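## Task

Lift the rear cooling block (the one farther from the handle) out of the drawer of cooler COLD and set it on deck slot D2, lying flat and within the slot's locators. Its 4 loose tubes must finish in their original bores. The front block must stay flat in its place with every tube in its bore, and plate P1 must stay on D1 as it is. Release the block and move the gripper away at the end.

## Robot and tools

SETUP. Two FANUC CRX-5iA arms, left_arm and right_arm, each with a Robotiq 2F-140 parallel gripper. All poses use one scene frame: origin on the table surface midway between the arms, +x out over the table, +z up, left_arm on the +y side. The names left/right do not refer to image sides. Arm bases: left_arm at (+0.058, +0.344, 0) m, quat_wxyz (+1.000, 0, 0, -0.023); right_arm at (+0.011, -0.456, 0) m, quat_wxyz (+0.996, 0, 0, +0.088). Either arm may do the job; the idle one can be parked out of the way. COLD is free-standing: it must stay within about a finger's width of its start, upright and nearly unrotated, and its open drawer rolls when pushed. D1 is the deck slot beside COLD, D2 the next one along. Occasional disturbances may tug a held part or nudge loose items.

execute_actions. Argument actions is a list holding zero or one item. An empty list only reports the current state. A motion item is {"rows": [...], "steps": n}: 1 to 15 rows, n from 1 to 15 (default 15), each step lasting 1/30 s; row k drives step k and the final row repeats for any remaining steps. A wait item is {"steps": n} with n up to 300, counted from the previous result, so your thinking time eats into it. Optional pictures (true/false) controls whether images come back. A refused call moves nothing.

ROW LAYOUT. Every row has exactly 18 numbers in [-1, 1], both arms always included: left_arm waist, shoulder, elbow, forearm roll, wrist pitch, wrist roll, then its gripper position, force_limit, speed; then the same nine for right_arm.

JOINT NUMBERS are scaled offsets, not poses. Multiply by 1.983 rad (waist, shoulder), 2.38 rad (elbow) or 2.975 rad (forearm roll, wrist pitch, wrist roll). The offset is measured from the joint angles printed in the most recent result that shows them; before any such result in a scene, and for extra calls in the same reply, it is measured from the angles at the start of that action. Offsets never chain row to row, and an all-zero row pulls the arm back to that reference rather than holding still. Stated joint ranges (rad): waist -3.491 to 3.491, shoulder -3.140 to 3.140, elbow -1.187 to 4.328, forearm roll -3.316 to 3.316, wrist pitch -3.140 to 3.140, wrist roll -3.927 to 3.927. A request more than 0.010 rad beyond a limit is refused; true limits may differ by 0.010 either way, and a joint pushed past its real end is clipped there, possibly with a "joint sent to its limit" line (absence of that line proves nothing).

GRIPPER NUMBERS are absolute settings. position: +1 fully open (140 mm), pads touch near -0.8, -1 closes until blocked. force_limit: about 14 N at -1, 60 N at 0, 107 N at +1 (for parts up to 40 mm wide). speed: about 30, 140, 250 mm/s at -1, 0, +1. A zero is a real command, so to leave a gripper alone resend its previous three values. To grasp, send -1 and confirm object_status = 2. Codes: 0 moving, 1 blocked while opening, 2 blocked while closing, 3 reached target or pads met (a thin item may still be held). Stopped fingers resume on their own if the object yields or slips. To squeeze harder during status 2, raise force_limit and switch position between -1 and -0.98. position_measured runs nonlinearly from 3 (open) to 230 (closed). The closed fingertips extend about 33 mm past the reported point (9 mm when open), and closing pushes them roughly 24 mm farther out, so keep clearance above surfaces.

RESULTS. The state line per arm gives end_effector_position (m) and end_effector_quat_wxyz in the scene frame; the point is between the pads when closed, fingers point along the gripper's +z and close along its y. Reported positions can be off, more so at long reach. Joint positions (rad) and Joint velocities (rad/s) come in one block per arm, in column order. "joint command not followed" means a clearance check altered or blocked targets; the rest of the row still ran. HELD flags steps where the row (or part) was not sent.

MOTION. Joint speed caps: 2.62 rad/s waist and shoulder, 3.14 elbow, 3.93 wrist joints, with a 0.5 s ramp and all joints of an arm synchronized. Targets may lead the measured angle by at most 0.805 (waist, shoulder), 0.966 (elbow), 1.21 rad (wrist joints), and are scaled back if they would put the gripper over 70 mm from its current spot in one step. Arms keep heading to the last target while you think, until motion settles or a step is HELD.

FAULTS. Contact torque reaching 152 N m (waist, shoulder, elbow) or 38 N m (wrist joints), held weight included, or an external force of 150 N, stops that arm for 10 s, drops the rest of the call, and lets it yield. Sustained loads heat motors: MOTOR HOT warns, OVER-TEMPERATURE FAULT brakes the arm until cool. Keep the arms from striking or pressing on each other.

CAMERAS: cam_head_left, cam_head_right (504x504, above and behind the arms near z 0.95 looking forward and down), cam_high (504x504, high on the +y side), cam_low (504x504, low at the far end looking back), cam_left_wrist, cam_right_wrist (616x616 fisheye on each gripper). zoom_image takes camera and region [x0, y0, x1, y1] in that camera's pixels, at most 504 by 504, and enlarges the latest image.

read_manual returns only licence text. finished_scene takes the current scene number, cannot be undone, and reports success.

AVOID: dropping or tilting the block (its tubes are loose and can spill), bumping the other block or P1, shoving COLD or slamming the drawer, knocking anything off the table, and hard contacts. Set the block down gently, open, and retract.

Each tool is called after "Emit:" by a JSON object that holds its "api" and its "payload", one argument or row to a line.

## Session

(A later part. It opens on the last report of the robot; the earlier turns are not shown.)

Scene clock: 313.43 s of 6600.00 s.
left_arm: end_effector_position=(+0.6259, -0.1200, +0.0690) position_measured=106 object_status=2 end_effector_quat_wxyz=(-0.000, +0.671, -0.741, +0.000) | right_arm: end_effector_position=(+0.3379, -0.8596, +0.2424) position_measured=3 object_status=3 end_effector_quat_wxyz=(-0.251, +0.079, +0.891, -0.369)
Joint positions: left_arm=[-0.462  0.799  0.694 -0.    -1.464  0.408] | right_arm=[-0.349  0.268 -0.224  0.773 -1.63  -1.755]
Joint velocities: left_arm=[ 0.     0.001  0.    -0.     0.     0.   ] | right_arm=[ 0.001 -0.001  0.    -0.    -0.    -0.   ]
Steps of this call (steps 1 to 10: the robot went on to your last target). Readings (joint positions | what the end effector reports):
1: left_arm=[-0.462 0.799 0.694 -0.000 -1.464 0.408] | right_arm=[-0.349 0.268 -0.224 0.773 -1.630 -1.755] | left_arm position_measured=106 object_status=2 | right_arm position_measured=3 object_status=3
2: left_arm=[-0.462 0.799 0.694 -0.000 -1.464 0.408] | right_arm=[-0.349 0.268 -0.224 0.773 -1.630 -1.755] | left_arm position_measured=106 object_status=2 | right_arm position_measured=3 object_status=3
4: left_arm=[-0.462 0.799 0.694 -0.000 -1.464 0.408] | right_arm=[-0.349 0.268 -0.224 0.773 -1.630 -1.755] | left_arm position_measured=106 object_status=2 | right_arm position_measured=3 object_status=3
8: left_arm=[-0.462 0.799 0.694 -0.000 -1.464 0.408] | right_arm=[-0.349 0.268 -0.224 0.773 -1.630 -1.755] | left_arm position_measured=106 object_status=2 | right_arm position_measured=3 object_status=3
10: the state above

Emit:
{"api": "execute_actions", "payload": {
  "actions": [
    {"rows": [[0,-0.0001,0.0004,0,-0.0004,0,-1,0.9,-0.8,0,0,0,0,0,0,1,0,0],[0,-0.0002,0.001,0,-0.0009,0,-1,0.9,-0.8,0,0,0,0,0,0,1,0,0],[0,-0.0004,0.002,0,-0.0018,0,-1,0.9,-0.8,0,0,0,0,0,0,1,0,0],[0,-0.0006,0.0032,0,-0.0029,0,-1,0.9,-0.8,0,0,0,0,0,0,1,0,0],[0,-0.0009,0.0046,0,-0.0042,0,-1,0.9,-0.8,0,0,0,0,0,0,1,0,0],[0,-0.0012,0.0062,0,-0.0057,0,-1,0.9,-0.8,0,0,0,0,0,0,1,0,0],[0,-0.0015,0.008,0,-0.0073,0,-1,0.9,-0.8,0,0,0,0,0,0,1,0,0],[0,-0.0018,0.0098,0,-0.009,0,-1,0.9,-0.8,0,0,0,0,0,0,1,0,0],[0,-0.0021,0.0116,0,-0.0106,0,-1,0.9,-0.8,0,0,0,0,0,0,1,0,0],[0,-0.0024,0.0134,0,-0.0123,0,-1,0.9,-0.8,0,0,0,0,0,0,1,0,0],[0,-0.0026,0.0152,0,-0.0139,0,-1,0.9,-0.8,0,0,0,0,0,0,1,0,0],[0,-0.0029,0.017,0,-0.0155,0,-1,0.9,-0.8,0,0,0,0,0,0,1,0,0],[0,-0.0031,0.0186,0,-0.0169,0,-1,0.9,-0.8,0,0,0,0,0,0,1,0,0],[0,-0.0032,0.0199,0,-0.0181,0,-1,0.9,-0.8,0,0,0,0,0,0,1,0,0],[0,-0.00332,0.02084,0,-0.01888,0,-1,0.9,-0.8,0,0,0,0,0,0,1,0,0]], "steps": 15}
  ],
  "pictures": false
}}

Emit:
{"api": "execute_actions", "payload": {
  "actions": [
    {"steps": 10}
  ]
}}

Scene clock: 342.87 s of 6600.00 s.
left_arm: end_effector_position=(+0.6260, -0.1200, +0.0906) position_measured=106 object_status=2 end_effector_quat_wxyz=(-0.000, +0.671, -0.741, +0.000) | right_arm: end_effector_position=(+0.3379, -0.8596, +0.2424) position_measured=3 object_status=3 end_effector_quat_wxyz=(-0.251, +0.079, +0.891, -0.369)
Joint positions: left_arm=[-0.462  0.794  0.735 -0.    -1.511  0.408] | right_arm=[-0.349  0.268 -0.224  0.773 -1.63  -1.755]
Joint velocities: left_arm=[ 0.    -0.012  0.112  0.    -0.125 -0.   ] | right_arm=[ 0.001  0.    -0.001 -0.    -0.    -0.   ]
Steps of this call (steps 1 to 15: the robot went on to your last target; steps 16 to 90: nothing new was sent; then 25.93 s passed at rest; steps 91 to 105: all 15 steps of this action). Readings (joint positions | what the end effector reports):
91: left_arm=[-0.462 0.799 0.694 -0.000 -1.464 0.408] | right_arm=[-0.349 0.268 -0.224 0.773 -1.630 -1.755] | left_arm position_measured=106 object_status=2 | right_arm position_measured=3 object_status=3
92: left_arm=[-0.462 0.799 0.694 -0.000 -1.465 0.408] | right_arm=[-0.349 0.268 -0.224 0.773 -1.630 -1.755] | left_arm position_measured=106 object_status=2 | right_arm position_measured=3 object_status=3
94: left_arm=[-0.462 0.799 0.696 -0.000 -1.467 0.408] | right_arm=[-0.349 0.268 -0.224 0.773 -1.630 -1.755] | left_arm position_measured=106 object_status=2 | right_arm position_measured=3 object_status=3
98: left_arm=[-0.462 0.798 0.706 -0.000 -1.479 0.408] | right_arm=[-0.349 0.268 -0.224 0.773 -1.630 -1.755] | left_arm position_measured=106 object_status=2 | right_arm position_measured=3 object_status=3
105: the state above

Scene clock: 343.20 s of 6600.00 s.
left_arm: end_effector_position=(+0.6259, -0.1200, +0.0950) position_measured=106 object_status=2 end_effector_quat_wxyz=(-0.000, +0.671, -0.741, +0.000) | right_arm: end_effector_position=(+0.3379, -0.8596, +0.2424) position_measured=3 object_status=3 end_effector_quat_wxyz=(-0.251, +0.079, +0.891, -0.369)
Joint positions: left_arm=[-0.462  0.793  0.743 -0.    -1.52   0.408] | right_arm=[-0.349  0.268 -0.224  0.773 -1.63  -1.755]
Joint velocities: left_arm=[ 0.     0.001  0.     0.    -0.001  0.   ] | right_arm=[-0.     0.001 -0.001  0.002 -0.     0.   ]
Steps of this call (steps 1 to 10: the robot went on to your last target). Readings (joint positions | what the end effector reports):
1: left_arm=[-0.462 0.793 0.738 -0.000 -1.515 0.408] | right_arm=[-0.349 0.268 -0.224 0.773 -1.630 -1.755] | left_arm position_measured=106 object_status=2 | right_arm position_measured=3 object_status=3
2: left_arm=[-0.462 0.793 0.741 -0.000 -1.517 0.408] | right_arm=[-0.349 0.268 -0.224 0.773 -1.630 -1.755] | left_arm position_measured=106 object_status=2 | right_arm position_measured=3 object_status=3
4: left_arm=[-0.462 0.793 0.743 -0.000 -1.520 0.408] | right_arm=[-0.349 0.268 -0.224 0.773 -1.630 -1.755] | left_arm position_measured=106 object_status=2 | right_arm position_measured=3 object_status=3
8: left_arm=[-0.462 0.793 0.743 -0.000 -1.520 0.408] | right_arm=[-0.349 0.268 -0.224 0.773 -1.630 -1.755] | left_arm position_measured=106 object_status=2 | right_arm position_measured=3 object_status=3
10: the state above
camera_calibration (this result's frames):
cam_left_wrist: T_world_to_cam=[[-0.963231, 0.267722, -0.0226255, 0.641314], [0.243645, 0.905882, 0.346433, -0.0716963], [0.113244, 0.328182, -0.937802, 0.251383], [0, 0, 0, 1]] pos_world=[0.606734, -0.189245, 0.275096]
cam_right_wrist: T_world_to_cam=[[0.0762823, 0.695839, -0.714136, 0.739498], [0.996106, -0.0849405, 0.0236375, -0.414769], [-0.0442111, -0.713158, -0.699608, -0.243293], [0, 0, 0, 1]] pos_world=[0.345987, -0.723308, 0.367696]

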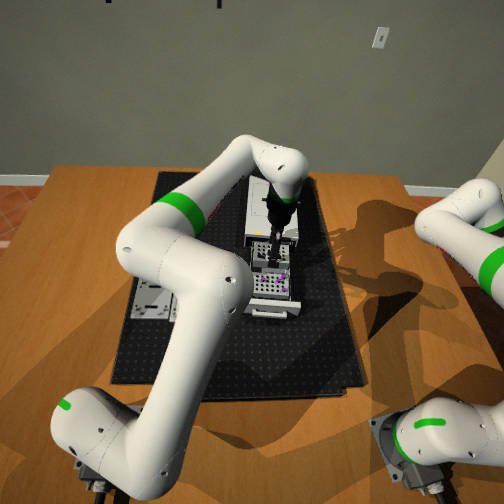

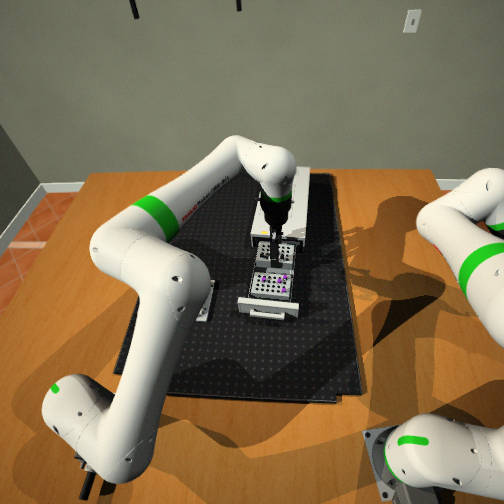

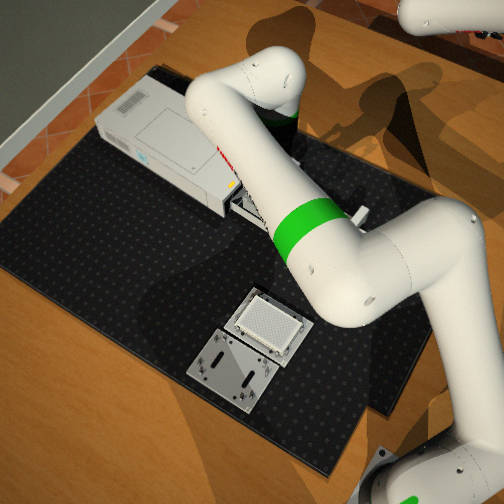

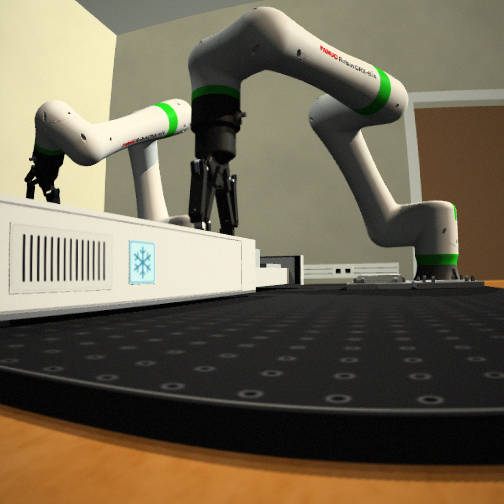

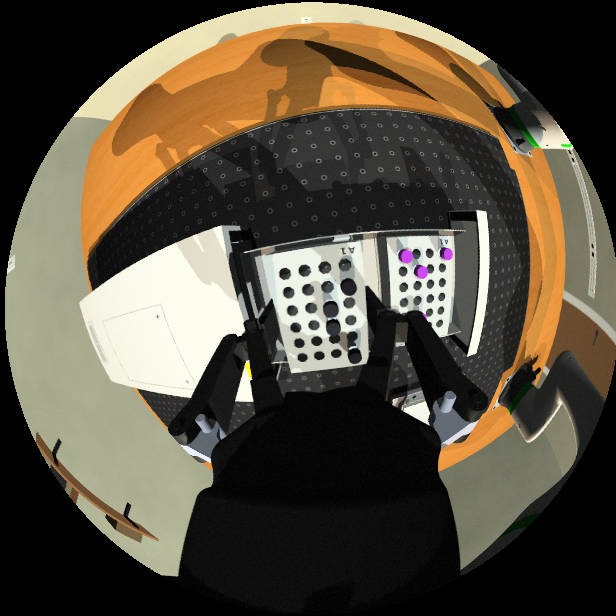

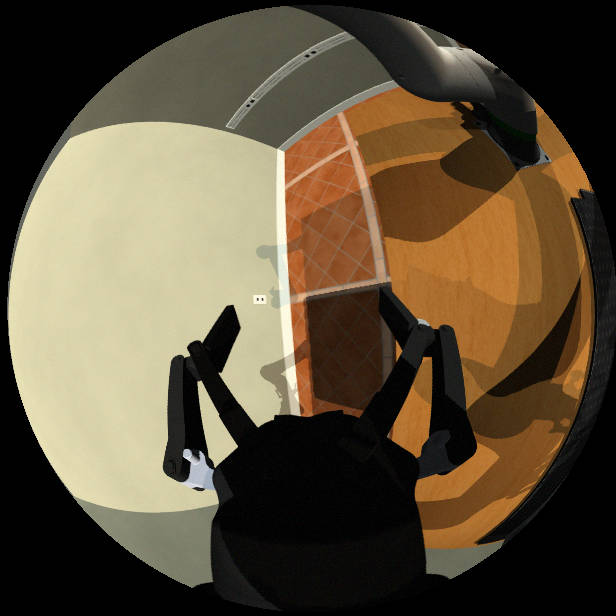

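Emit:
{"api": "execute_actions", "payload": {
  "actions": [
    {"rows": [[0,-0.0001,0.0012,0,-0.001,0,-1,0.9,-0.8,0,0,0,0,0,0,1,0,0],[0,-0.0002,0.0035,0,-0.0029,0,-1,0.9,-0.8,0,0,0,0,0,0,1,0,0],[0,-0.0004,0.0068,0,-0.0057,0,-1,0.9,-0.8,0,0,0,0,0,0,1,0,0],[0,-0.0007,0.011,0,-0.0093,0,-1,0.9,-0.8,0,0,0,0,0,0,1,0,0],[0,-0.0009,0.0155,0,-0.013,0,-1,0.9,-0.8,0,0,0,0,0,0,1,0,0],[0,-0.0009,0.02,0,-0.0166,0,-1,0.9,-0.8,0,0,0,0,0,0,1,0,0],[0,-0.0009,0.025,0,-0.0206,0,-1,0.9,-0.8,0,0,0,0,0,0,1,0,0],[0,-0.0007,0.03,0,-0.0245,0,-1,0.9,-0.8,0,0,0,0,0,0,1,0,0],[0,-0.0004,0.035,0,-0.0283,0,-1,0.9,-0.8,0,0,0,0,0,0,1,0,0],[0,0,0.04,0,-0.032,0,-1,0.9,-0.8,0,0,0,0,0,0,1,0,0],[0,0.0005,0.045,0,-0.0357,0,-1,0.9,-0.8,0,0,0,0,0,0,1,0,0],[0,0.001,0.05,0,-0.0393,0,-1,0.9,-0.8,0,0,0,0,0,0,1,0,0],[0,0.0015,0.055,0,-0.043,0,-1,0.9,-0.8,0,0,0,0,0,0,1,0,0],[0,0.002,0.059,0,-0.0459,0,-1,0.9,-0.8,0,0,0,0,0,0,1,0,0],[0,0.00233,0.06194,0,-0.04801,0,-1,0.9,-0.8,0,0,0,0,0,0,1,0,0]], "steps": 15}
  ],
  "pictures": false
}}

Emit:
{"api": "execute_actions", "payload": {
  "actions": [
    {"steps": 8}
  ],
  "pictures": false
}}

Emit:
{"api": "execute_actions", "payload": {
  "actions": [
    {"rows": [[0.00175,-0.00204,-0.00246,0,0.0006,-0.00369,-1,0.9,-0.8,0,0,0,0,0,0,1,0,0],[0.00524,-0.00613,-0.00738,0,0.00181,-0.01106,-1,0.9,-0.8,0,0,0,0,0,0,1,0,0],[0.01048,-0.01226,-0.01475,0,0.00363,-0.02213,-1,0.9,-0.8,0,0,0,0,0,0,1,0,0],[0.01747,-0.02043,-0.02459,0,0.00605,-0.03688,-1,0.9,-0.8,0,0,0,0,0,0,1,0,0],[0.0262,-0.03065,-0.03688,0,0.00907,-0.05532,-1,0.9,-0.8,0,0,0,0,0,0,1,0,0],[0.03493,-0.04087,-0.04917,0,0.0121,-0.07377,-1,0.9,-0.8,0,0,0,0,0,0,1,0,0],[0.04367,-0.05108,-0.06146,0,0.01512,-0.09221,-1,0.9,-0.8,0,0,0,0,0,0,1,0,0],[0.0524,-0.0613,-0.07376,0,0.01815,-0.11065,-1,0.9,-0.8,0,0,0,0,0,0,1,0,0],[0.06288,-0.07356,-0.08851,0,0.02178,-0.13278,-1,0.9,-0.8,0,0,0,0,0,0,1,0,0],[0.07336,-0.08582,-0.10326,0,0.0254,-0.15491,-1,0.9,-0.8,0,0,0,0,0,0,1,0,0],[0.08384,-0.09808,-0.11801,0,0.02903,-0.17704,-1,0.9,-0.8,0,0,0,0,0,0,1,0,0],[0.09432,-0.11034,-0.13276,0,0.03266,-0.19917,-1,0.9,-0.8,0,0,0,0,0,0,1,0,0],[0.1048,-0.1226,-0.14751,0,0.03629,-0.2213,-1,0.9,-0.8,0,0,0,0,0,0,1,0,0],[0.11528,-0.13485,-0.16226,0,0.03992,-0.24343,-1,0.9,-0.8,0,0,0,0,0,0,1,0,0],[0.34934,-0.40865,-0.4917,0,0.12097,-0.73766,-1,0.9,-0.8,0,0,0,0,0,0,1,0,0]], "steps": 15}
  ],
  "pictures": false
}}

Emit:
{"api": "execute_actions", "payload": {
  "actions": [
    {"steps": 50}
  ]
}}

Scene clock: 417.63 s of 6600.00 s.
left_arm: end_effector_position=(+0.6261, -0.1201, +0.1430) position_measured=106 object_status=2 end_effector_quat_wxyz=(-0.000, +0.671, -0.741, +0.001) | right_arm: end_effector_position=(+0.3379, -0.8596, +0.2424) position_measured=3 object_status=3 end_effector_quat_wxyz=(-0.251, +0.079, +0.891, -0.369)
Joint positions: left_arm=[-0.462  0.794  0.858 -0.    -1.633  0.408] | right_arm=[-0.349  0.268 -0.224  0.773 -1.63  -1.755]
Joint velocities: left_arm=[-0.     0.027  0.338 -0.    -0.309 -0.   ] | right_arm=[ 0.     0.001  0.003 -0.     0.    -0.   ]
Steps of this call (steps 1 to 15: the robot went on to your last target; steps 16 to 90: nothing new was sent; then 70.93 s passed at rest; steps 91 to 105: all 15 steps of this action). Readings (joint positions | what the end effector reports):
91: left_arm=[-0.462 0.793 0.744 -0.000 -1.520 0.408] | right_arm=[-0.349 0.268 -0.224 0.773 -1.630 -1.755] | left_arm position_measured=106 object_status=2 | right_arm position_measured=3 object_status=3
92: left_arm=[-0.462 0.793 0.744 -0.000 -1.521 0.408] | right_arm=[-0.349 0.268 -0.224 0.773 -1.630 -1.755] | left_arm position_measured=106 object_status=2 | right_arm position_measured=3 object_status=3
94: left_arm=[-0.462 0.793 0.750 -0.000 -1.527 0.408] | right_arm=[-0.349 0.268 -0.224 0.773 -1.630 -1.755] | left_arm position_measured=106 object_status=2 | right_arm position_measured=3 object_status=3
98: left_arm=[-0.462 0.791 0.780 -0.000 -1.558 0.408] | right_arm=[-0.349 0.268 -0.224 0.773 -1.630 -1.755] | left_arm position_measured=106 object_status=2 | right_arm position_measured=3 object_status=3
105: the state above

Scene clock: 417.90 s of 6600.00 s.
left_arm: end_effector_position=(+0.6259, -0.1200, +0.1548) position_measured=106 object_status=2 end_effector_quat_wxyz=(-0.000, +0.671, -0.741, +0.000) | right_arm: end_effector_position=(+0.3379, -0.8596, +0.2424) position_measured=3 object_status=3 end_effector_quat_wxyz=(-0.251, +0.079, +0.891, -0.369)
Joint positions: left_arm=[-0.462  0.797  0.891 -0.    -1.663  0.408] | right_arm=[-0.349  0.268 -0.224  0.773 -1.63  -1.755]
Joint velocities: left_arm=[-0.     0.     0.004  0.    -0.003 -0.   ] | right_arm=[-0.    -0.     0.    -0.    -0.001 -0.   ]
Steps of this call (steps 1 to 8: the robot went on to your last target). Readings (joint positions | what the end effector reports):
1: left_arm=[-0.462 0.795 0.869 -0.000 -1.643 0.408] | right_arm=[-0.349 0.268 -0.224 0.773 -1.630 -1.755] | left_arm position_measured=106 object_status=2 | right_arm position_measured=3 object_status=3
2: left_arm=[-0.462 0.796 0.878 -0.000 -1.652 0.408] | right_arm=[-0.349 0.268 -0.224 0.773 -1.630 -1.755] | left_arm position_measured=106 object_status=2 | right_arm position_measured=3 object_status=3
4: left_arm=[-0.462 0.797 0.888 -0.000 -1.661 0.408] | right_arm=[-0.349 0.268 -0.224 0.773 -1.630 -1.755] | left_arm position_measured=106 object_status=2 | right_arm position_measured=3 object_status=3
8: the state above

Scene clock: 418.40 s of 6600.00 s.
left_arm: end_effector_position=(+0.6395, -0.0198, +0.1676) position_measured=106 object_status=2 end_effector_quat_wxyz=(+0.000, -0.553, +0.833, -0.000) | right_arm: end_effector_position=(+0.3379, -0.8596, +0.2424) position_measured=3 object_status=3 end_effector_quat_wxyz=(-0.251, +0.079, +0.891, -0.369)
Joint positions: left_arm=[-0.323  0.636  0.657 -0.    -1.591 -0.03 ] | right_arm=[-0.349  0.268 -0.224  0.773 -1.63  -1.755]
Joint velocities: left_arm=[ 0.457 -0.536 -0.773  0.     0.237 -1.428] | right_arm=[-0.001  0.     0.001  0.     0.     0.002]
Steps of this call (steps 1 to 15: all 15 steps of this action). Readings (joint positions | what the end effector reports):
1: left_arm=[-0.462 0.797 0.891 -0.000 -1.663 0.408] | right_arm=[-0.349 0.268 -0.224 0.773 -1.630 -1.755] | left_arm position_measured=106 object_status=2 | right_arm position_measured=3 object_status=3
2: left_arm=[-0.461 0.797 0.890 -0.000 -1.663 0.405] | right_arm=[-0.349 0.268 -0.224 0.773 -1.630 -1.755] | left_arm position_measured=106 object_status=2 | right_arm position_measured=3 object_status=3
4: left_arm=[-0.455 0.790 0.880 -0.000 -1.660 0.387] | right_arm=[-0.349 0.268 -0.224 0.773 -1.630 -1.755] | left_arm position_measured=106 object_status=2 | right_arm position_measured=3 object_status=3
8: left_arm=[-0.422 0.752 0.825 -0.000 -1.643 0.284] | right_arm=[-0.349 0.268 -0.224 0.773 -1.630 -1.755] | left_arm position_measured=106 object_status=2 | right_arm position_measured=3 object_status=3
15: the state above

Scene clock: 420.07 s of 6600.00 s.
left_arm: end_effector_position=(+0.4846, +0.2921, +0.1251) position_measured=106 object_status=2 end_effector_quat_wxyz=(+0.001, +0.015, +1.000, +0.000) | right_arm: end_effector_position=(+0.3379, -0.8596, +0.2424) position_measured=3 object_status=3 end_effector_quat_wxyz=(-0.251, +0.079, +0.891, -0.369)
Joint positions: left_arm=[ 0.231 -0.013 -0.28  -0.    -1.303 -1.787] | right_arm=[-0.349  0.268 -0.224  0.773 -1.63  -1.755]
Joint velocities: left_arm=[-0.     0.001 -0.     0.     0.002 -0.   ] | right_arm=[-0.001  0.001  0.001 -0.001  0.    -0.001]
Steps of this call (steps 1 to 50: the robot went on to your last target). Readings (joint positions | what the end effector reports):
1: left_arm=[-0.307 0.617 0.630 -0.000 -1.583 -0.077] | right_arm=[-0.349 0.268 -0.224 0.773 -1.630 -1.755] | left_arm position_measured=106 object_status=2 | right_arm position_measured=3 object_status=3
2: left_arm=[-0.289 0.596 0.599 -0.000 -1.573 -0.118] | right_arm=[-0.349 0.268 -0.224 0.773 -1.630 -1.755] | left_arm position_measured=106 object_status=2 | right_arm position_measured=3 object_status=3
4: left_arm=[-0.254 0.554 0.540 -0.000 -1.555 -0.195] | right_arm=[-0.349 0.268 -0.224 0.773 -1.630 -1.755] | left_arm position_measured=106 object_status=2 | right_arm position_measured=3 object_status=3
8: left_arm=[-0.186 0.476 0.426 -0.000 -1.520 -0.361] | right_arm=[-0.349 0.268 -0.224 0.773 -1.630 -1.755] | left_arm position_measured=106 object_status=2 | right_arm position_measured=3 object_status=3
50: the state above
camera_calibration (this result's frames):
cam_left_wrist: T_world_to_cam=[[0.200595, 0.979455, -0.0207144, -0.376596], [0.920173, -0.181113, 0.347102, -0.431442], [0.33622, -0.0886877, -0.937598, 0.174074], [0, 0, 0, 1]] pos_world=[0.414017, 0.306158, 0.305166]
cam_right_wrist: T_world_to_cam=[[0.0762825, 0.695838, -0.714136, 0.739498], [0.996106, -0.0849405, 0.0236378, -0.414769], [-0.0442109, -0.713158, -0.699608, -0.243293], [0, 0, 0, 1]] pos_world=[0.345987, -0.723308, 0.367696]

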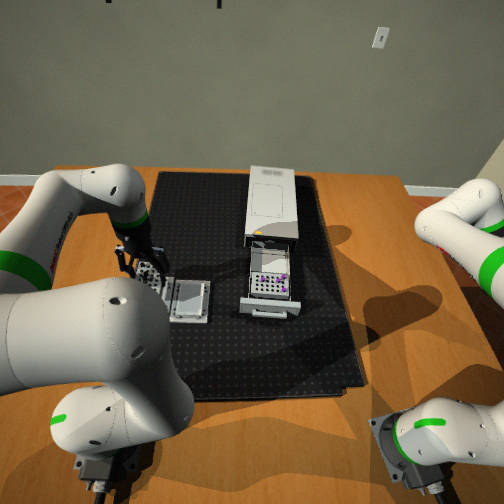

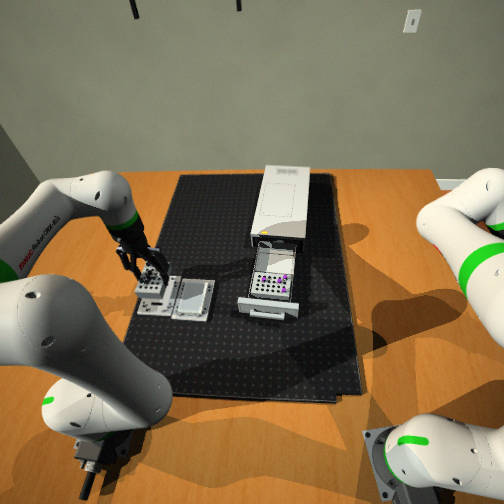

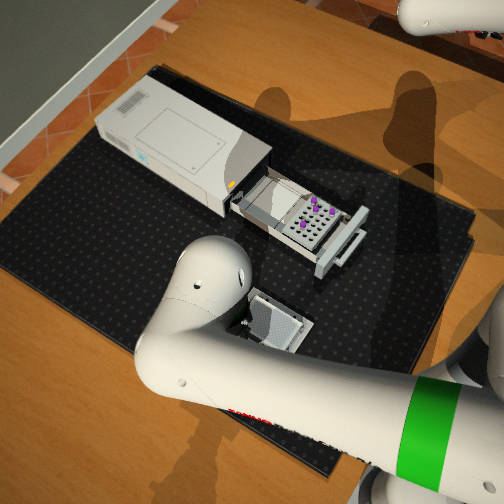

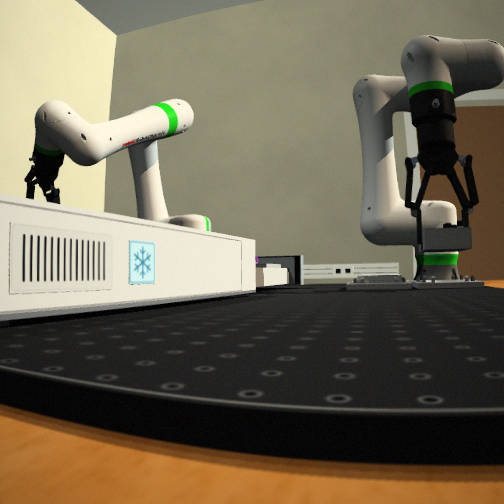

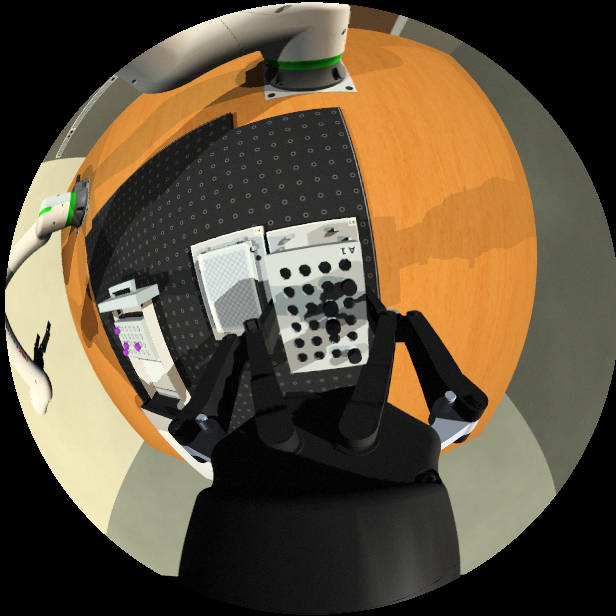

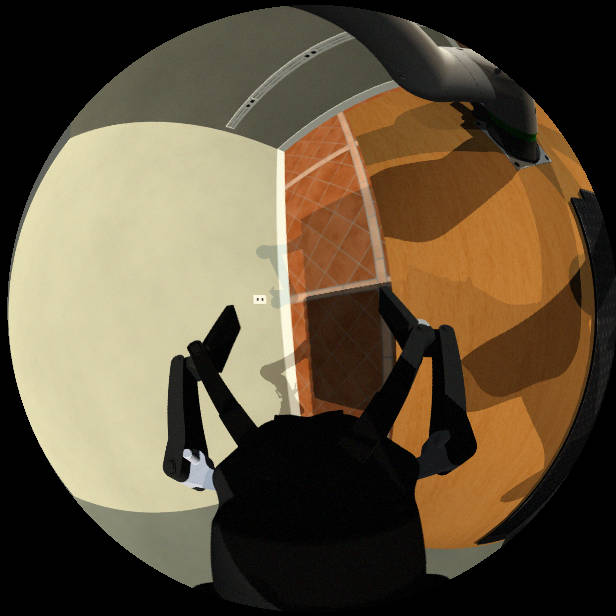

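Emit:
{"api": "zoom_image", "payload": {
  "camera": "cam_left_wrist",
  "region": [250, 205, 376, 275]
}}

Emit:
{"api": "zoom_image", "payload": {
  "camera": "cam_low",
  "region": [390, 200, 504, 300]
}}

Emit:
{"api": "zoom_image", "payload": {
  "camera": "cam_head_right",
  "region": [120, 245, 220, 330]
}}

Region (250, 205, 376, 275) of cam_left_wrist's 616x616 image, scaled by 4.000, with more detail than that image has.

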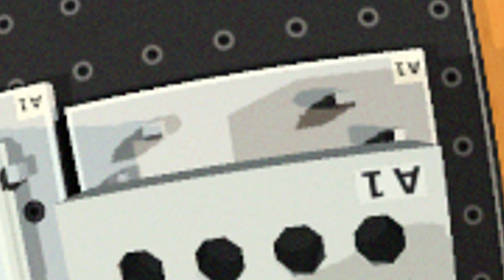

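Region (390, 200, 504, 300) of cam_low's 504x504 image, scaled by 4.421, with more detail than that image has; it fills the top 442 rows of this view, and the rest is white.

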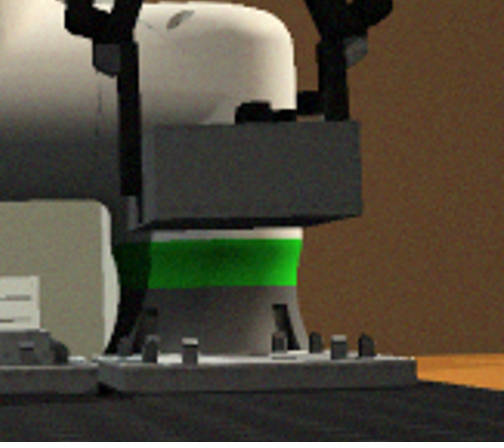

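Region (120, 245, 220, 330) of cam_head_right's 504x504 image, scaled by 5.040, with more detail than that image has; it fills the top 428 rows of this view, and the rest is white.

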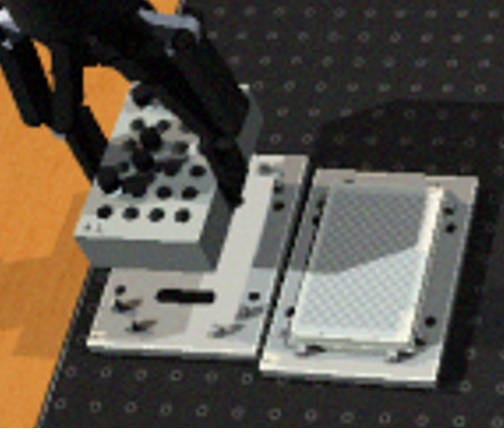

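Emit:
{"api": "execute_actions", "payload": {
  "actions": [
    {"rows": [[0.00004,0.00005,-0.0008,0,0.0007,0.0001,-1,0.9,-0.8,0,0,0,0,0,0,1,0,0],[0.00013,0.00016,-0.0023,0,0.002,0.0002,-1,0.9,-0.8,0,0,0,0,0,0,1,0,0],[0.00026,0.00032,-0.0047,0,0.004,0.0004,-1,0.9,-0.8,0,0,0,0,0,0,1,0,0],[0.00042,0.00051,-0.0074,0,0.0063,0.0007,-1,0.9,-0.8,0,0,0,0,0,0,1,0,0],[0.00059,0.00072,-0.0105,0,0.0089,0.001,-1,0.9,-0.8,0,0,0,0,0,0,1,0,0],[0.00079,0.00096,-0.014,0,0.0119,0.0013,-1,0.9,-0.8,0,0,0,0,0,0,1,0,0],[0.00099,0.0012,-0.0175,0,0.0148,0.0016,-1,0.9,-0.8,0,0,0,0,0,0,1,0,0],[0.00118,0.00144,-0.021,0,0.0178,0.0019,-1,0.9,-0.8,0,0,0,0,0,0,1,0,0],[0.00138,0.00168,-0.0245,0,0.0207,0.0023,-1,0.9,-0.8,0,0,0,0,0,0,1,0,0],[0.00158,0.00192,-0.028,0,0.0237,0.0026,-1,0.9,-0.8,0,0,0,0,0,0,1,0,0],[0.00175,0.00213,-0.0312,0,0.0263,0.0029,-1,0.9,-0.8,0,0,0,0,0,0,1,0,0],[0.00191,0.00231,-0.0339,0,0.0286,0.0031,-1,0.9,-0.8,0,0,0,0,0,0,1,0,0],[0.00204,0.00247,-0.0362,0,0.0306,0.0033,-1,0.9,-0.8,0,0,0,0,0,0,1,0,0],[0.00213,0.00258,-0.0378,0,0.0319,0.0035,-1,0.9,-0.8,0,0,0,0,0,0,1,0,0],[0.00219,0.00266,-0.03894,0,0.03292,0.00358,-1,0.9,-0.8,0,0,0,0,0,0,1,0,0]], "steps": 15}
  ],
  "pictures": false
}}

Emit:
{"api": "execute_actions", "payload": {
  "actions": [
    {"steps": 10}
  ]
}}

Scene clock: 502.90 s of 6600.00 s.
left_arm: end_effector_position=(+0.4758, +0.2920, +0.0908) position_measured=106 object_status=2 end_effector_quat_wxyz=(+0.000, +0.009, +1.000, +0.000) | right_arm: end_effector_position=(+0.3379, -0.8596, +0.2424) position_measured=3 object_status=3 end_effector_quat_wxyz=(-0.251, +0.079, +0.891, -0.369)
Joint positions: left_arm=[ 0.235 -0.009 -0.359 -0.    -1.22  -1.778] | right_arm=[-0.349  0.268 -0.224  0.773 -1.63  -1.755]
Joint velocities: left_arm=[ 0.008  0.012 -0.18  -0.     0.187  0.021] | right_arm=[-0.001  0.    -0.     0.     0.    -0.   ]
Steps of this call (steps 1 to 15: the robot went on to your last target; steps 16 to 90: nothing new was sent; then 79.33 s passed at rest; steps 91 to 105: all 15 steps of this action). Readings (joint positions | what the end effector reports):
91: left_arm=[0.231 -0.013 -0.280 -0.000 -1.303 -1.787] | right_arm=[-0.349 0.268 -0.224 0.773 -1.630 -1.755] | left_arm position_measured=106 object_status=2 | right_arm position_measured=3 object_status=3
92: left_arm=[0.231 -0.013 -0.280 -0.000 -1.303 -1.787] | right_arm=[-0.349 0.268 -0.224 0.773 -1.630 -1.755] | left_arm position_measured=106 object_status=2 | right_arm position_measured=3 object_status=3
94: left_arm=[0.232 -0.013 -0.284 -0.000 -1.298 -1.787] | right_arm=[-0.349 0.268 -0.224 0.773 -1.630 -1.755] | left_arm position_measured=106 object_status=2 | right_arm position_measured=3 object_status=3
98: left_arm=[0.233 -0.012 -0.306 -0.000 -1.275 -1.784] | right_arm=[-0.349 0.268 -0.224 0.773 -1.630 -1.755] | left_arm position_measured=106 object_status=2 | right_arm position_measured=3 object_status=3
105: the state above

Scene clock: 503.23 s of 6600.00 s.
left_arm: end_effector_position=(+0.4741, +0.2919, +0.0851) position_measured=106 object_status=2 end_effector_quat_wxyz=(+0.001, +0.008, +1.000, +0.000) | right_arm: end_effector_position=(+0.3379, -0.8596, +0.2424) position_measured=3 object_status=3 end_effector_quat_wxyz=(-0.251, +0.079, +0.891, -0.369)
Joint positions: left_arm=[ 0.236 -0.008 -0.372 -0.    -1.205 -1.776] | right_arm=[-0.349  0.268 -0.224  0.773 -1.63  -1.755]
Joint velocities: left_arm=[ 0.    -0.001 -0.     0.    -0.     0.   ] | right_arm=[ 0.002  0.     0.    -0.001 -0.001 -0.   ]
Steps of this call (steps 1 to 10: the robot went on to your last target). Readings (joint positions | what the end effector reports):
1: left_arm=[0.235 -0.008 -0.364 -0.000 -1.214 -1.777] | right_arm=[-0.349 0.268 -0.224 0.773 -1.630 -1.755] | left_arm position_measured=106 object_status=2 | right_arm position_measured=3 object_status=3
2: left_arm=[0.235 -0.008 -0.368 -0.000 -1.210 -1.777] | right_arm=[-0.349 0.268 -0.224 0.773 -1.630 -1.755] | left_arm position_measured=106 object_status=2 | right_arm position_measured=3 object_status=3
4: left_arm=[0.236 -0.008 -0.371 -0.000 -1.206 -1.776] | right_arm=[-0.349 0.268 -0.224 0.773 -1.630 -1.755] | left_arm position_measured=106 object_status=2 | right_arm position_measured=3 object_status=3
8: left_arm=[0.236 -0.008 -0.372 -0.000 -1.205 -1.776] | right_arm=[-0.349 0.268 -0.224 0.773 -1.630 -1.755] | left_arm position_measured=106 object_status=2 | right_arm position_measured=3 object_status=3
10: the state above
camera_calibration (this result's frames):
cam_left_wrist: T_world_to_cam=[[0.185925, 0.982345, -0.0207295, -0.369001], [0.922772, -0.167325, 0.347124, -0.413221], [0.337527, -0.0836676, -0.93759, 0.138014], [0, 0, 0, 1]] pos_world=[0.403332, 0.304892, 0.26519]
cam_right_wrist: T_world_to_cam=[[0.0762826, 0.695838, -0.714136, 0.739498], [0.996106, -0.0849406, 0.0236378, -0.414769], [-0.0442111, -0.713158, -0.699608, -0.243294], [0, 0, 0, 1]] pos_world=[0.345987, -0.723308, 0.367696]

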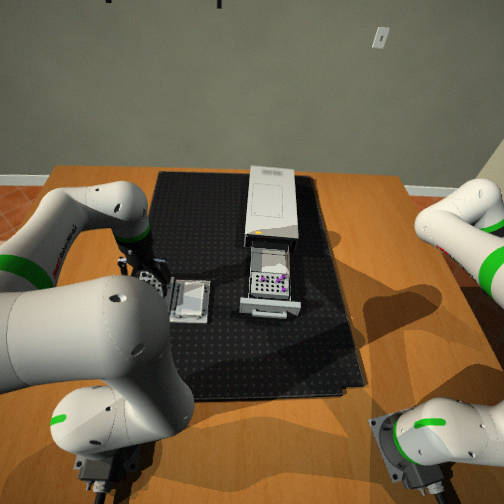

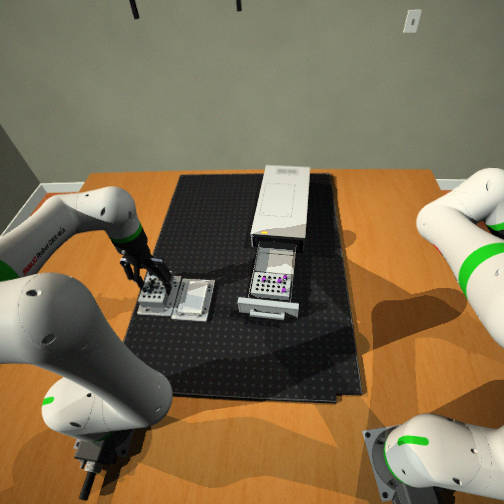

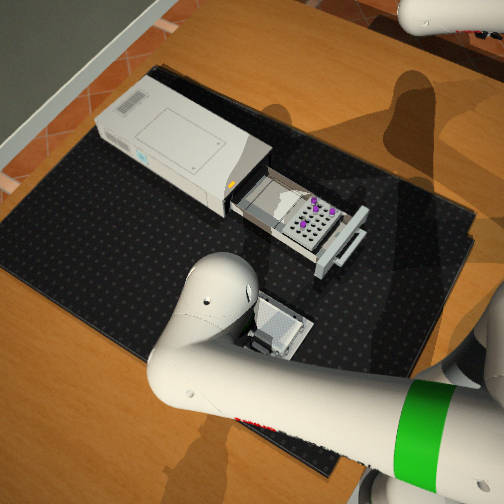

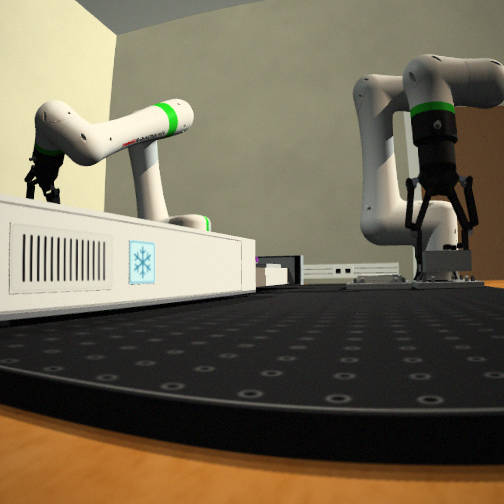

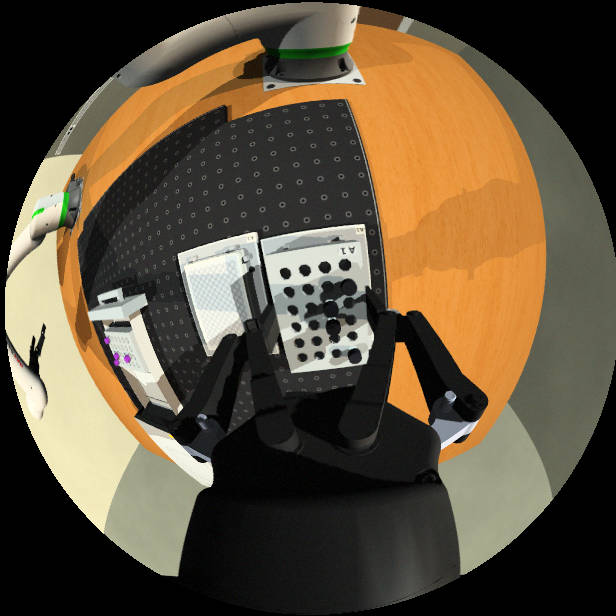

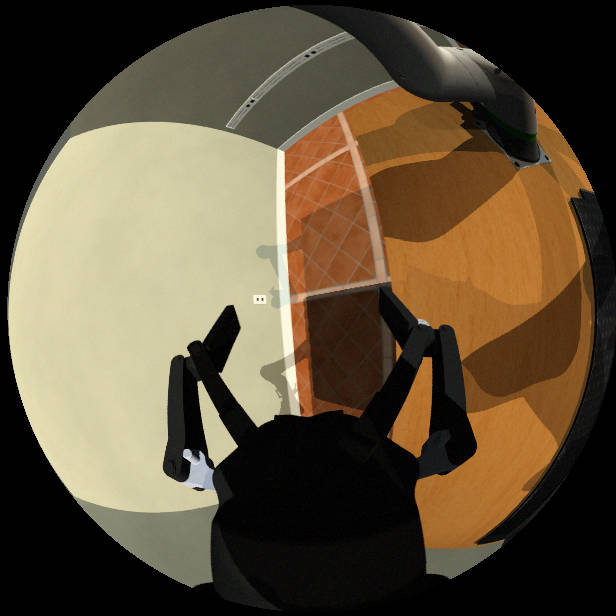

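Emit:
{"api": "zoom_image", "payload": {
  "camera": "cam_left_wrist",
  "region": [252, 215, 378, 275]
}}

Emit:
{"api": "zoom_image", "payload": {
  "camera": "cam_low",
  "region": [405, 235, 495, 295]
}}

Emit:
{"api": "zoom_image", "payload": {
  "camera": "cam_head_right",
  "region": [130, 262, 195, 322]
}}

Region (252, 215, 378, 275) of cam_left_wrist's 616x616 image, scaled by 4.000, with more detail than that image has; it fills the top 240 rows of this view, and the rest is white.

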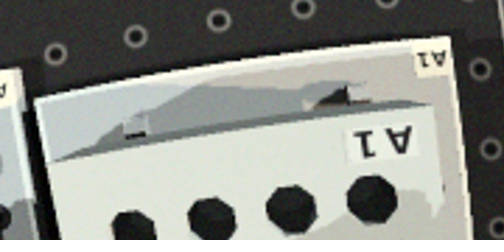

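Region (405, 235, 495, 295) of cam_low's 504x504 image, scaled by 5.600, with more detail than that image has.

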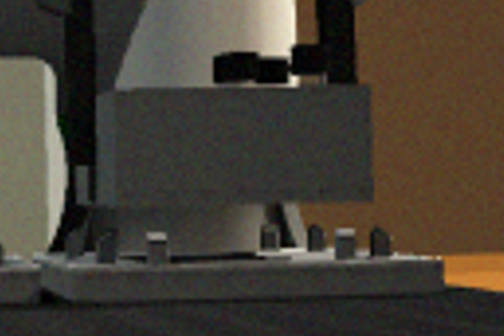

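Region (130, 262, 195, 322) of cam_head_right's 504x504 image, scaled by 7.754, with more detail than that image has; it fills the top 465 rows of this view, and the rest is white.

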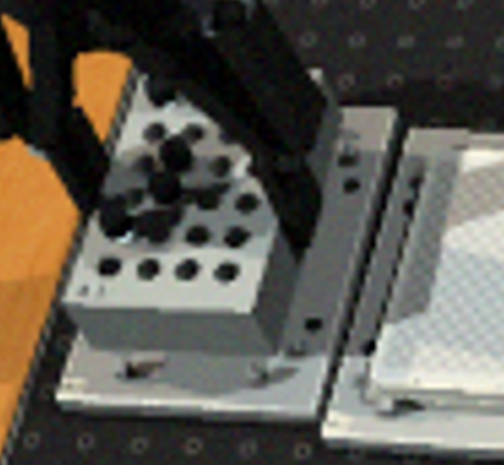

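Emit:
{"api": "zoom_image", "payload": {
  "camera": "cam_left_wrist",
  "region": [325, 222, 375, 262]
}}

Emit:
{"api": "zoom_image", "payload": {
  "camera": "cam_left_wrist",
  "region": [255, 230, 305, 270]
}}

Emit:
{"api": "zoom_image", "payload": {
  "camera": "cam_low",
  "region": [415, 260, 480, 290]
}}

Region (325, 222, 375, 262) of cam_left_wrist's 616x616 image, scaled by 10.080, with more detail than that image has; it fills the top 403 rows of this view, and the rest is white.

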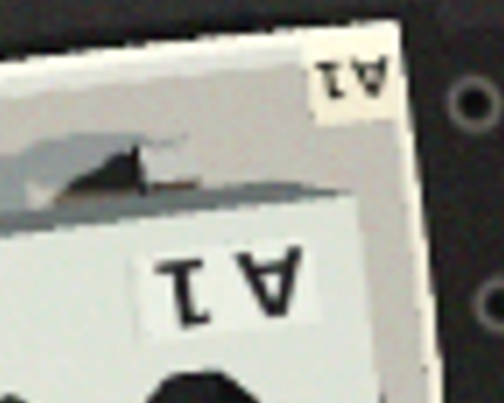

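Region (255, 230, 305, 270) of cam_left_wrist's 616x616 image, scaled by 10.080, with more detail than that image has; it fills the top 403 rows of this view, and the rest is white.

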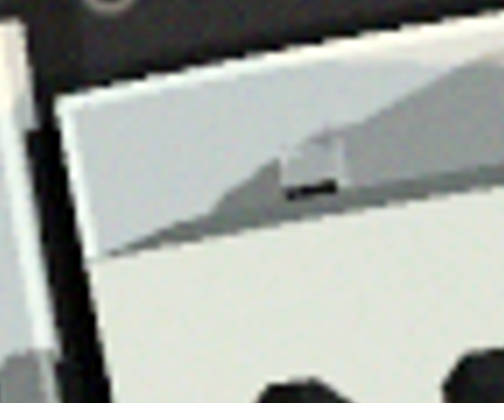

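Region (415, 260, 480, 290) of cam_low's 504x504 image, scaled by 7.754, with more detail than that image has; it fills the top 233 rows of this view, and the rest is white.

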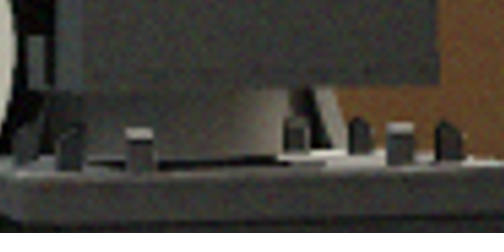

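Emit:
{"api": "execute_actions", "payload": {
  "actions": [
    {"rows": [[0.0002,0.0003,-0.0004,0,0.0005,-0.0001,-1,0.9,-0.8,0,0,0,0,0,0,1,0,0],[0.0005,0.0007,-0.001,0,0.0013,-0.0003,-1,0.9,-0.8,0,0,0,0,0,0,1,0,0],[0.0008,0.0012,-0.0016,0,0.0021,-0.0005,-1,0.9,-0.8,0,0,0,0,0,0,1,0,0],[0.0011,0.0016,-0.0022,0,0.0028,-0.0007,-1,0.9,-0.8,0,0,0,0,0,0,1,0,0],[0.0014,0.0021,-0.0028,0,0.0036,-0.0009,-1,0.9,-0.8,0,0,0,0,0,0,1,0,0],[0.0017,0.0025,-0.0034,0,0.0044,-0.0011,-1,0.9,-0.8,0,0,0,0,0,0,1,0,0],[0.00194,0.00289,-0.0039,0,0.00505,-0.00129,-1,0.9,-0.8,0,0,0,0,0,0,1,0,0]], "steps": 15}
  ]
}}

Scene clock: 623.73 s of 6600.00 s.
left_arm: end_effector_position=(+0.4743, +0.2935, +0.0792) position_measured=106 object_status=2 end_effector_quat_wxyz=(+0.001, +0.008, +1.000, +0.000) | right_arm: end_effector_position=(+0.3379, -0.8596, +0.2424) position_measured=3 object_status=3 end_effector_quat_wxyz=(-0.251, +0.079, +0.891, -0.369)
Joint positions: left_arm=[ 0.24  -0.002 -0.381 -0.    -1.19  -1.78 ] | right_arm=[-0.349  0.268 -0.224  0.773 -1.63  -1.755]
Joint velocities: left_arm=[ 0.    -0.    -0.001 -0.     0.002 -0.   ] | right_arm=[-0.     0.     0.     0.    -0.    -0.001]
Steps of this call (steps 1 to 30: the robot went on to your last target; steps 31 to 90: nothing new was sent; then 117.00 s passed at rest; steps 91 to 105: all 15 steps of this action). Readings (joint positions | what the end effector reports):
91: left_arm=[0.236 -0.008 -0.372 -0.000 -1.205 -1.776] | right_arm=[-0.349 0.268 -0.224 0.773 -1.630 -1.755] | left_arm position_measured=106 object_status=2 | right_arm position_measured=3 object_status=3
92: left_arm=[0.236 -0.008 -0.373 -0.000 -1.205 -1.776] | right_arm=[-0.349 0.268 -0.224 0.773 -1.630 -1.755] | left_arm position_measured=106 object_status=2 | right_arm position_measured=3 object_status=3
94: left_arm=[0.237 -0.007 -0.374 -0.000 -1.202 -1.777] | right_arm=[-0.349 0.268 -0.224 0.773 -1.630 -1.755] | left_arm position_measured=106 object_status=2 | right_arm position_measured=3 object_status=3
98: left_arm=[0.239 -0.003 -0.379 -0.000 -1.194 -1.779] | right_arm=[-0.349 0.268 -0.224 0.773 -1.630 -1.755] | left_arm position_measured=106 object_status=2 | right_arm position_measured=3 object_status=3
105: the state above
camera_calibration (this result's frames):
cam_left_wrist: T_world_to_cam=[[0.185922, 0.982346, -0.0207188, -0.370732], [0.922764, -0.167324, 0.347144, -0.411069], [0.337549, -0.0836604, -0.937583, 0.132463], [0, 0, 0, 1]] pos_world=[0.403535, 0.306487, 0.259214]
cam_right_wrist: T_world_to_cam=[[0.0762824, 0.695838, -0.714136, 0.739498], [0.996106, -0.0849407, 0.0236374, -0.414769], [-0.0442113, -0.713158, -0.699608, -0.243293], [0, 0, 0, 1]] pos_world=[0.345987, -0.723308, 0.367696]

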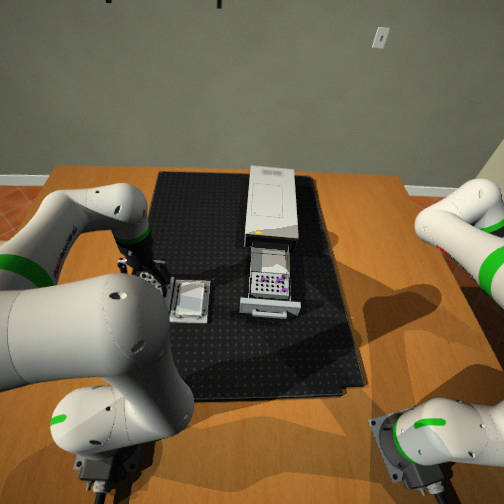

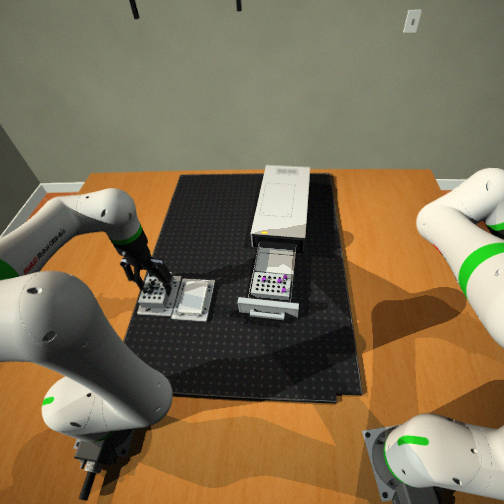

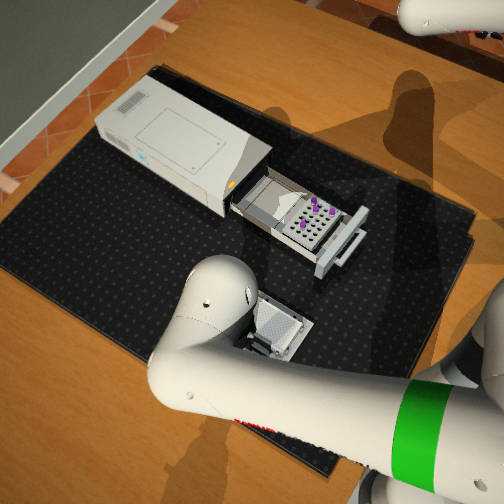

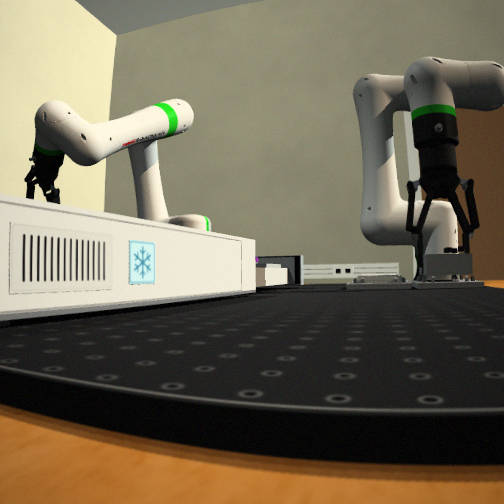

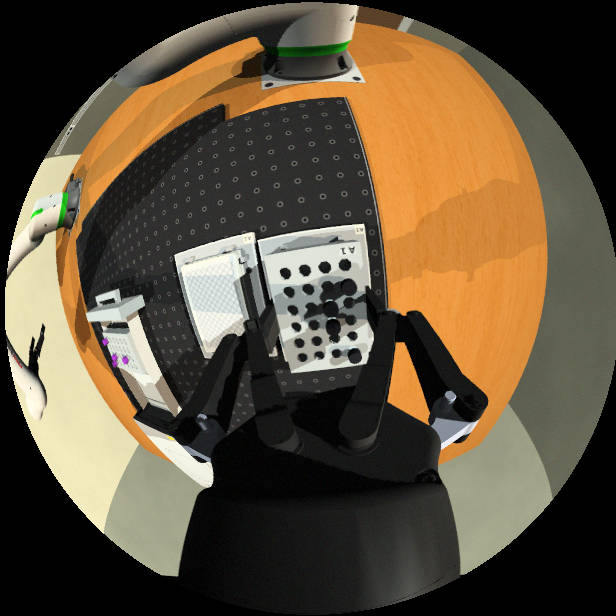

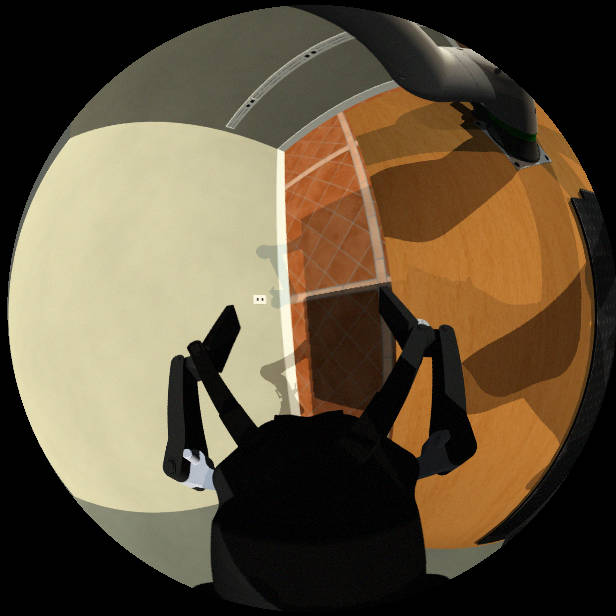

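Emit:
{"api": "zoom_image", "payload": {
  "camera": "cam_low",
  "region": [412, 262, 447, 290]
}}

Emit:
{"api": "zoom_image", "payload": {
  "camera": "cam_low",
  "region": [447, 262, 482, 290]
}}

Emit:
{"api": "zoom_image", "payload": {
  "camera": "cam_left_wrist",
  "region": [255, 220, 375, 265]
}}

Emit:
{"api": "zoom_image", "payload": {
  "camera": "cam_head_right",
  "region": [134, 270, 189, 320]
}}

Region (412, 262, 447, 290) of cam_low's 504x504 image, scaled by 14.400, with more detail than that image has; it fills the top 403 rows of this view, and the rest is white.

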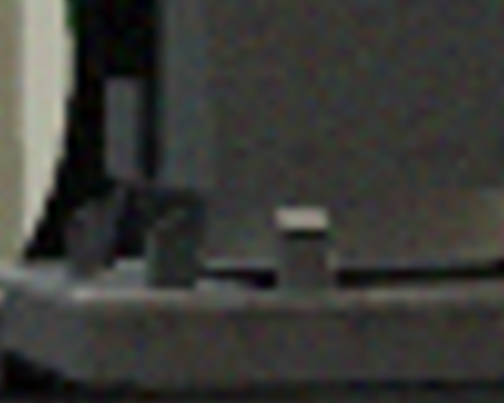

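Region (447, 262, 482, 290) of cam_low's 504x504 image, scaled by 14.400, with more detail than that image has; it fills the top 403 rows of this view, and the rest is white.

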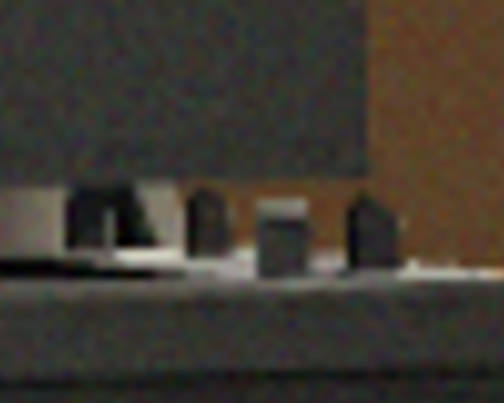

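Region (255, 220, 375, 265) of cam_left_wrist's 616x616 image, scaled by 4.200, with more detail than that image has; it fills the top 189 rows of this view, and the rest is white.

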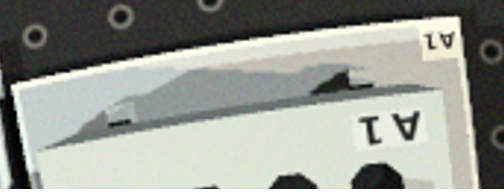

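Region (134, 270, 189, 320) of cam_head_right's 504x504 image, scaled by 9.164, with more detail than that image has; it fills the top 458 rows of this view, and the rest is white.

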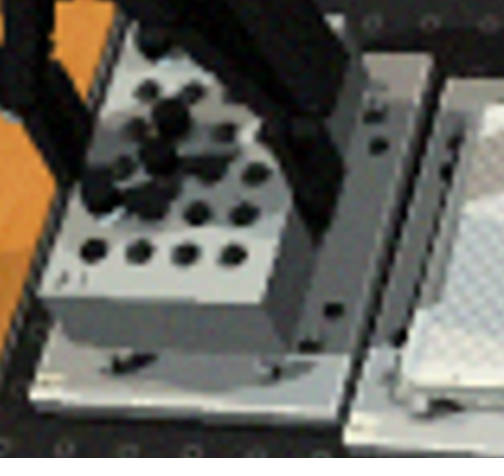

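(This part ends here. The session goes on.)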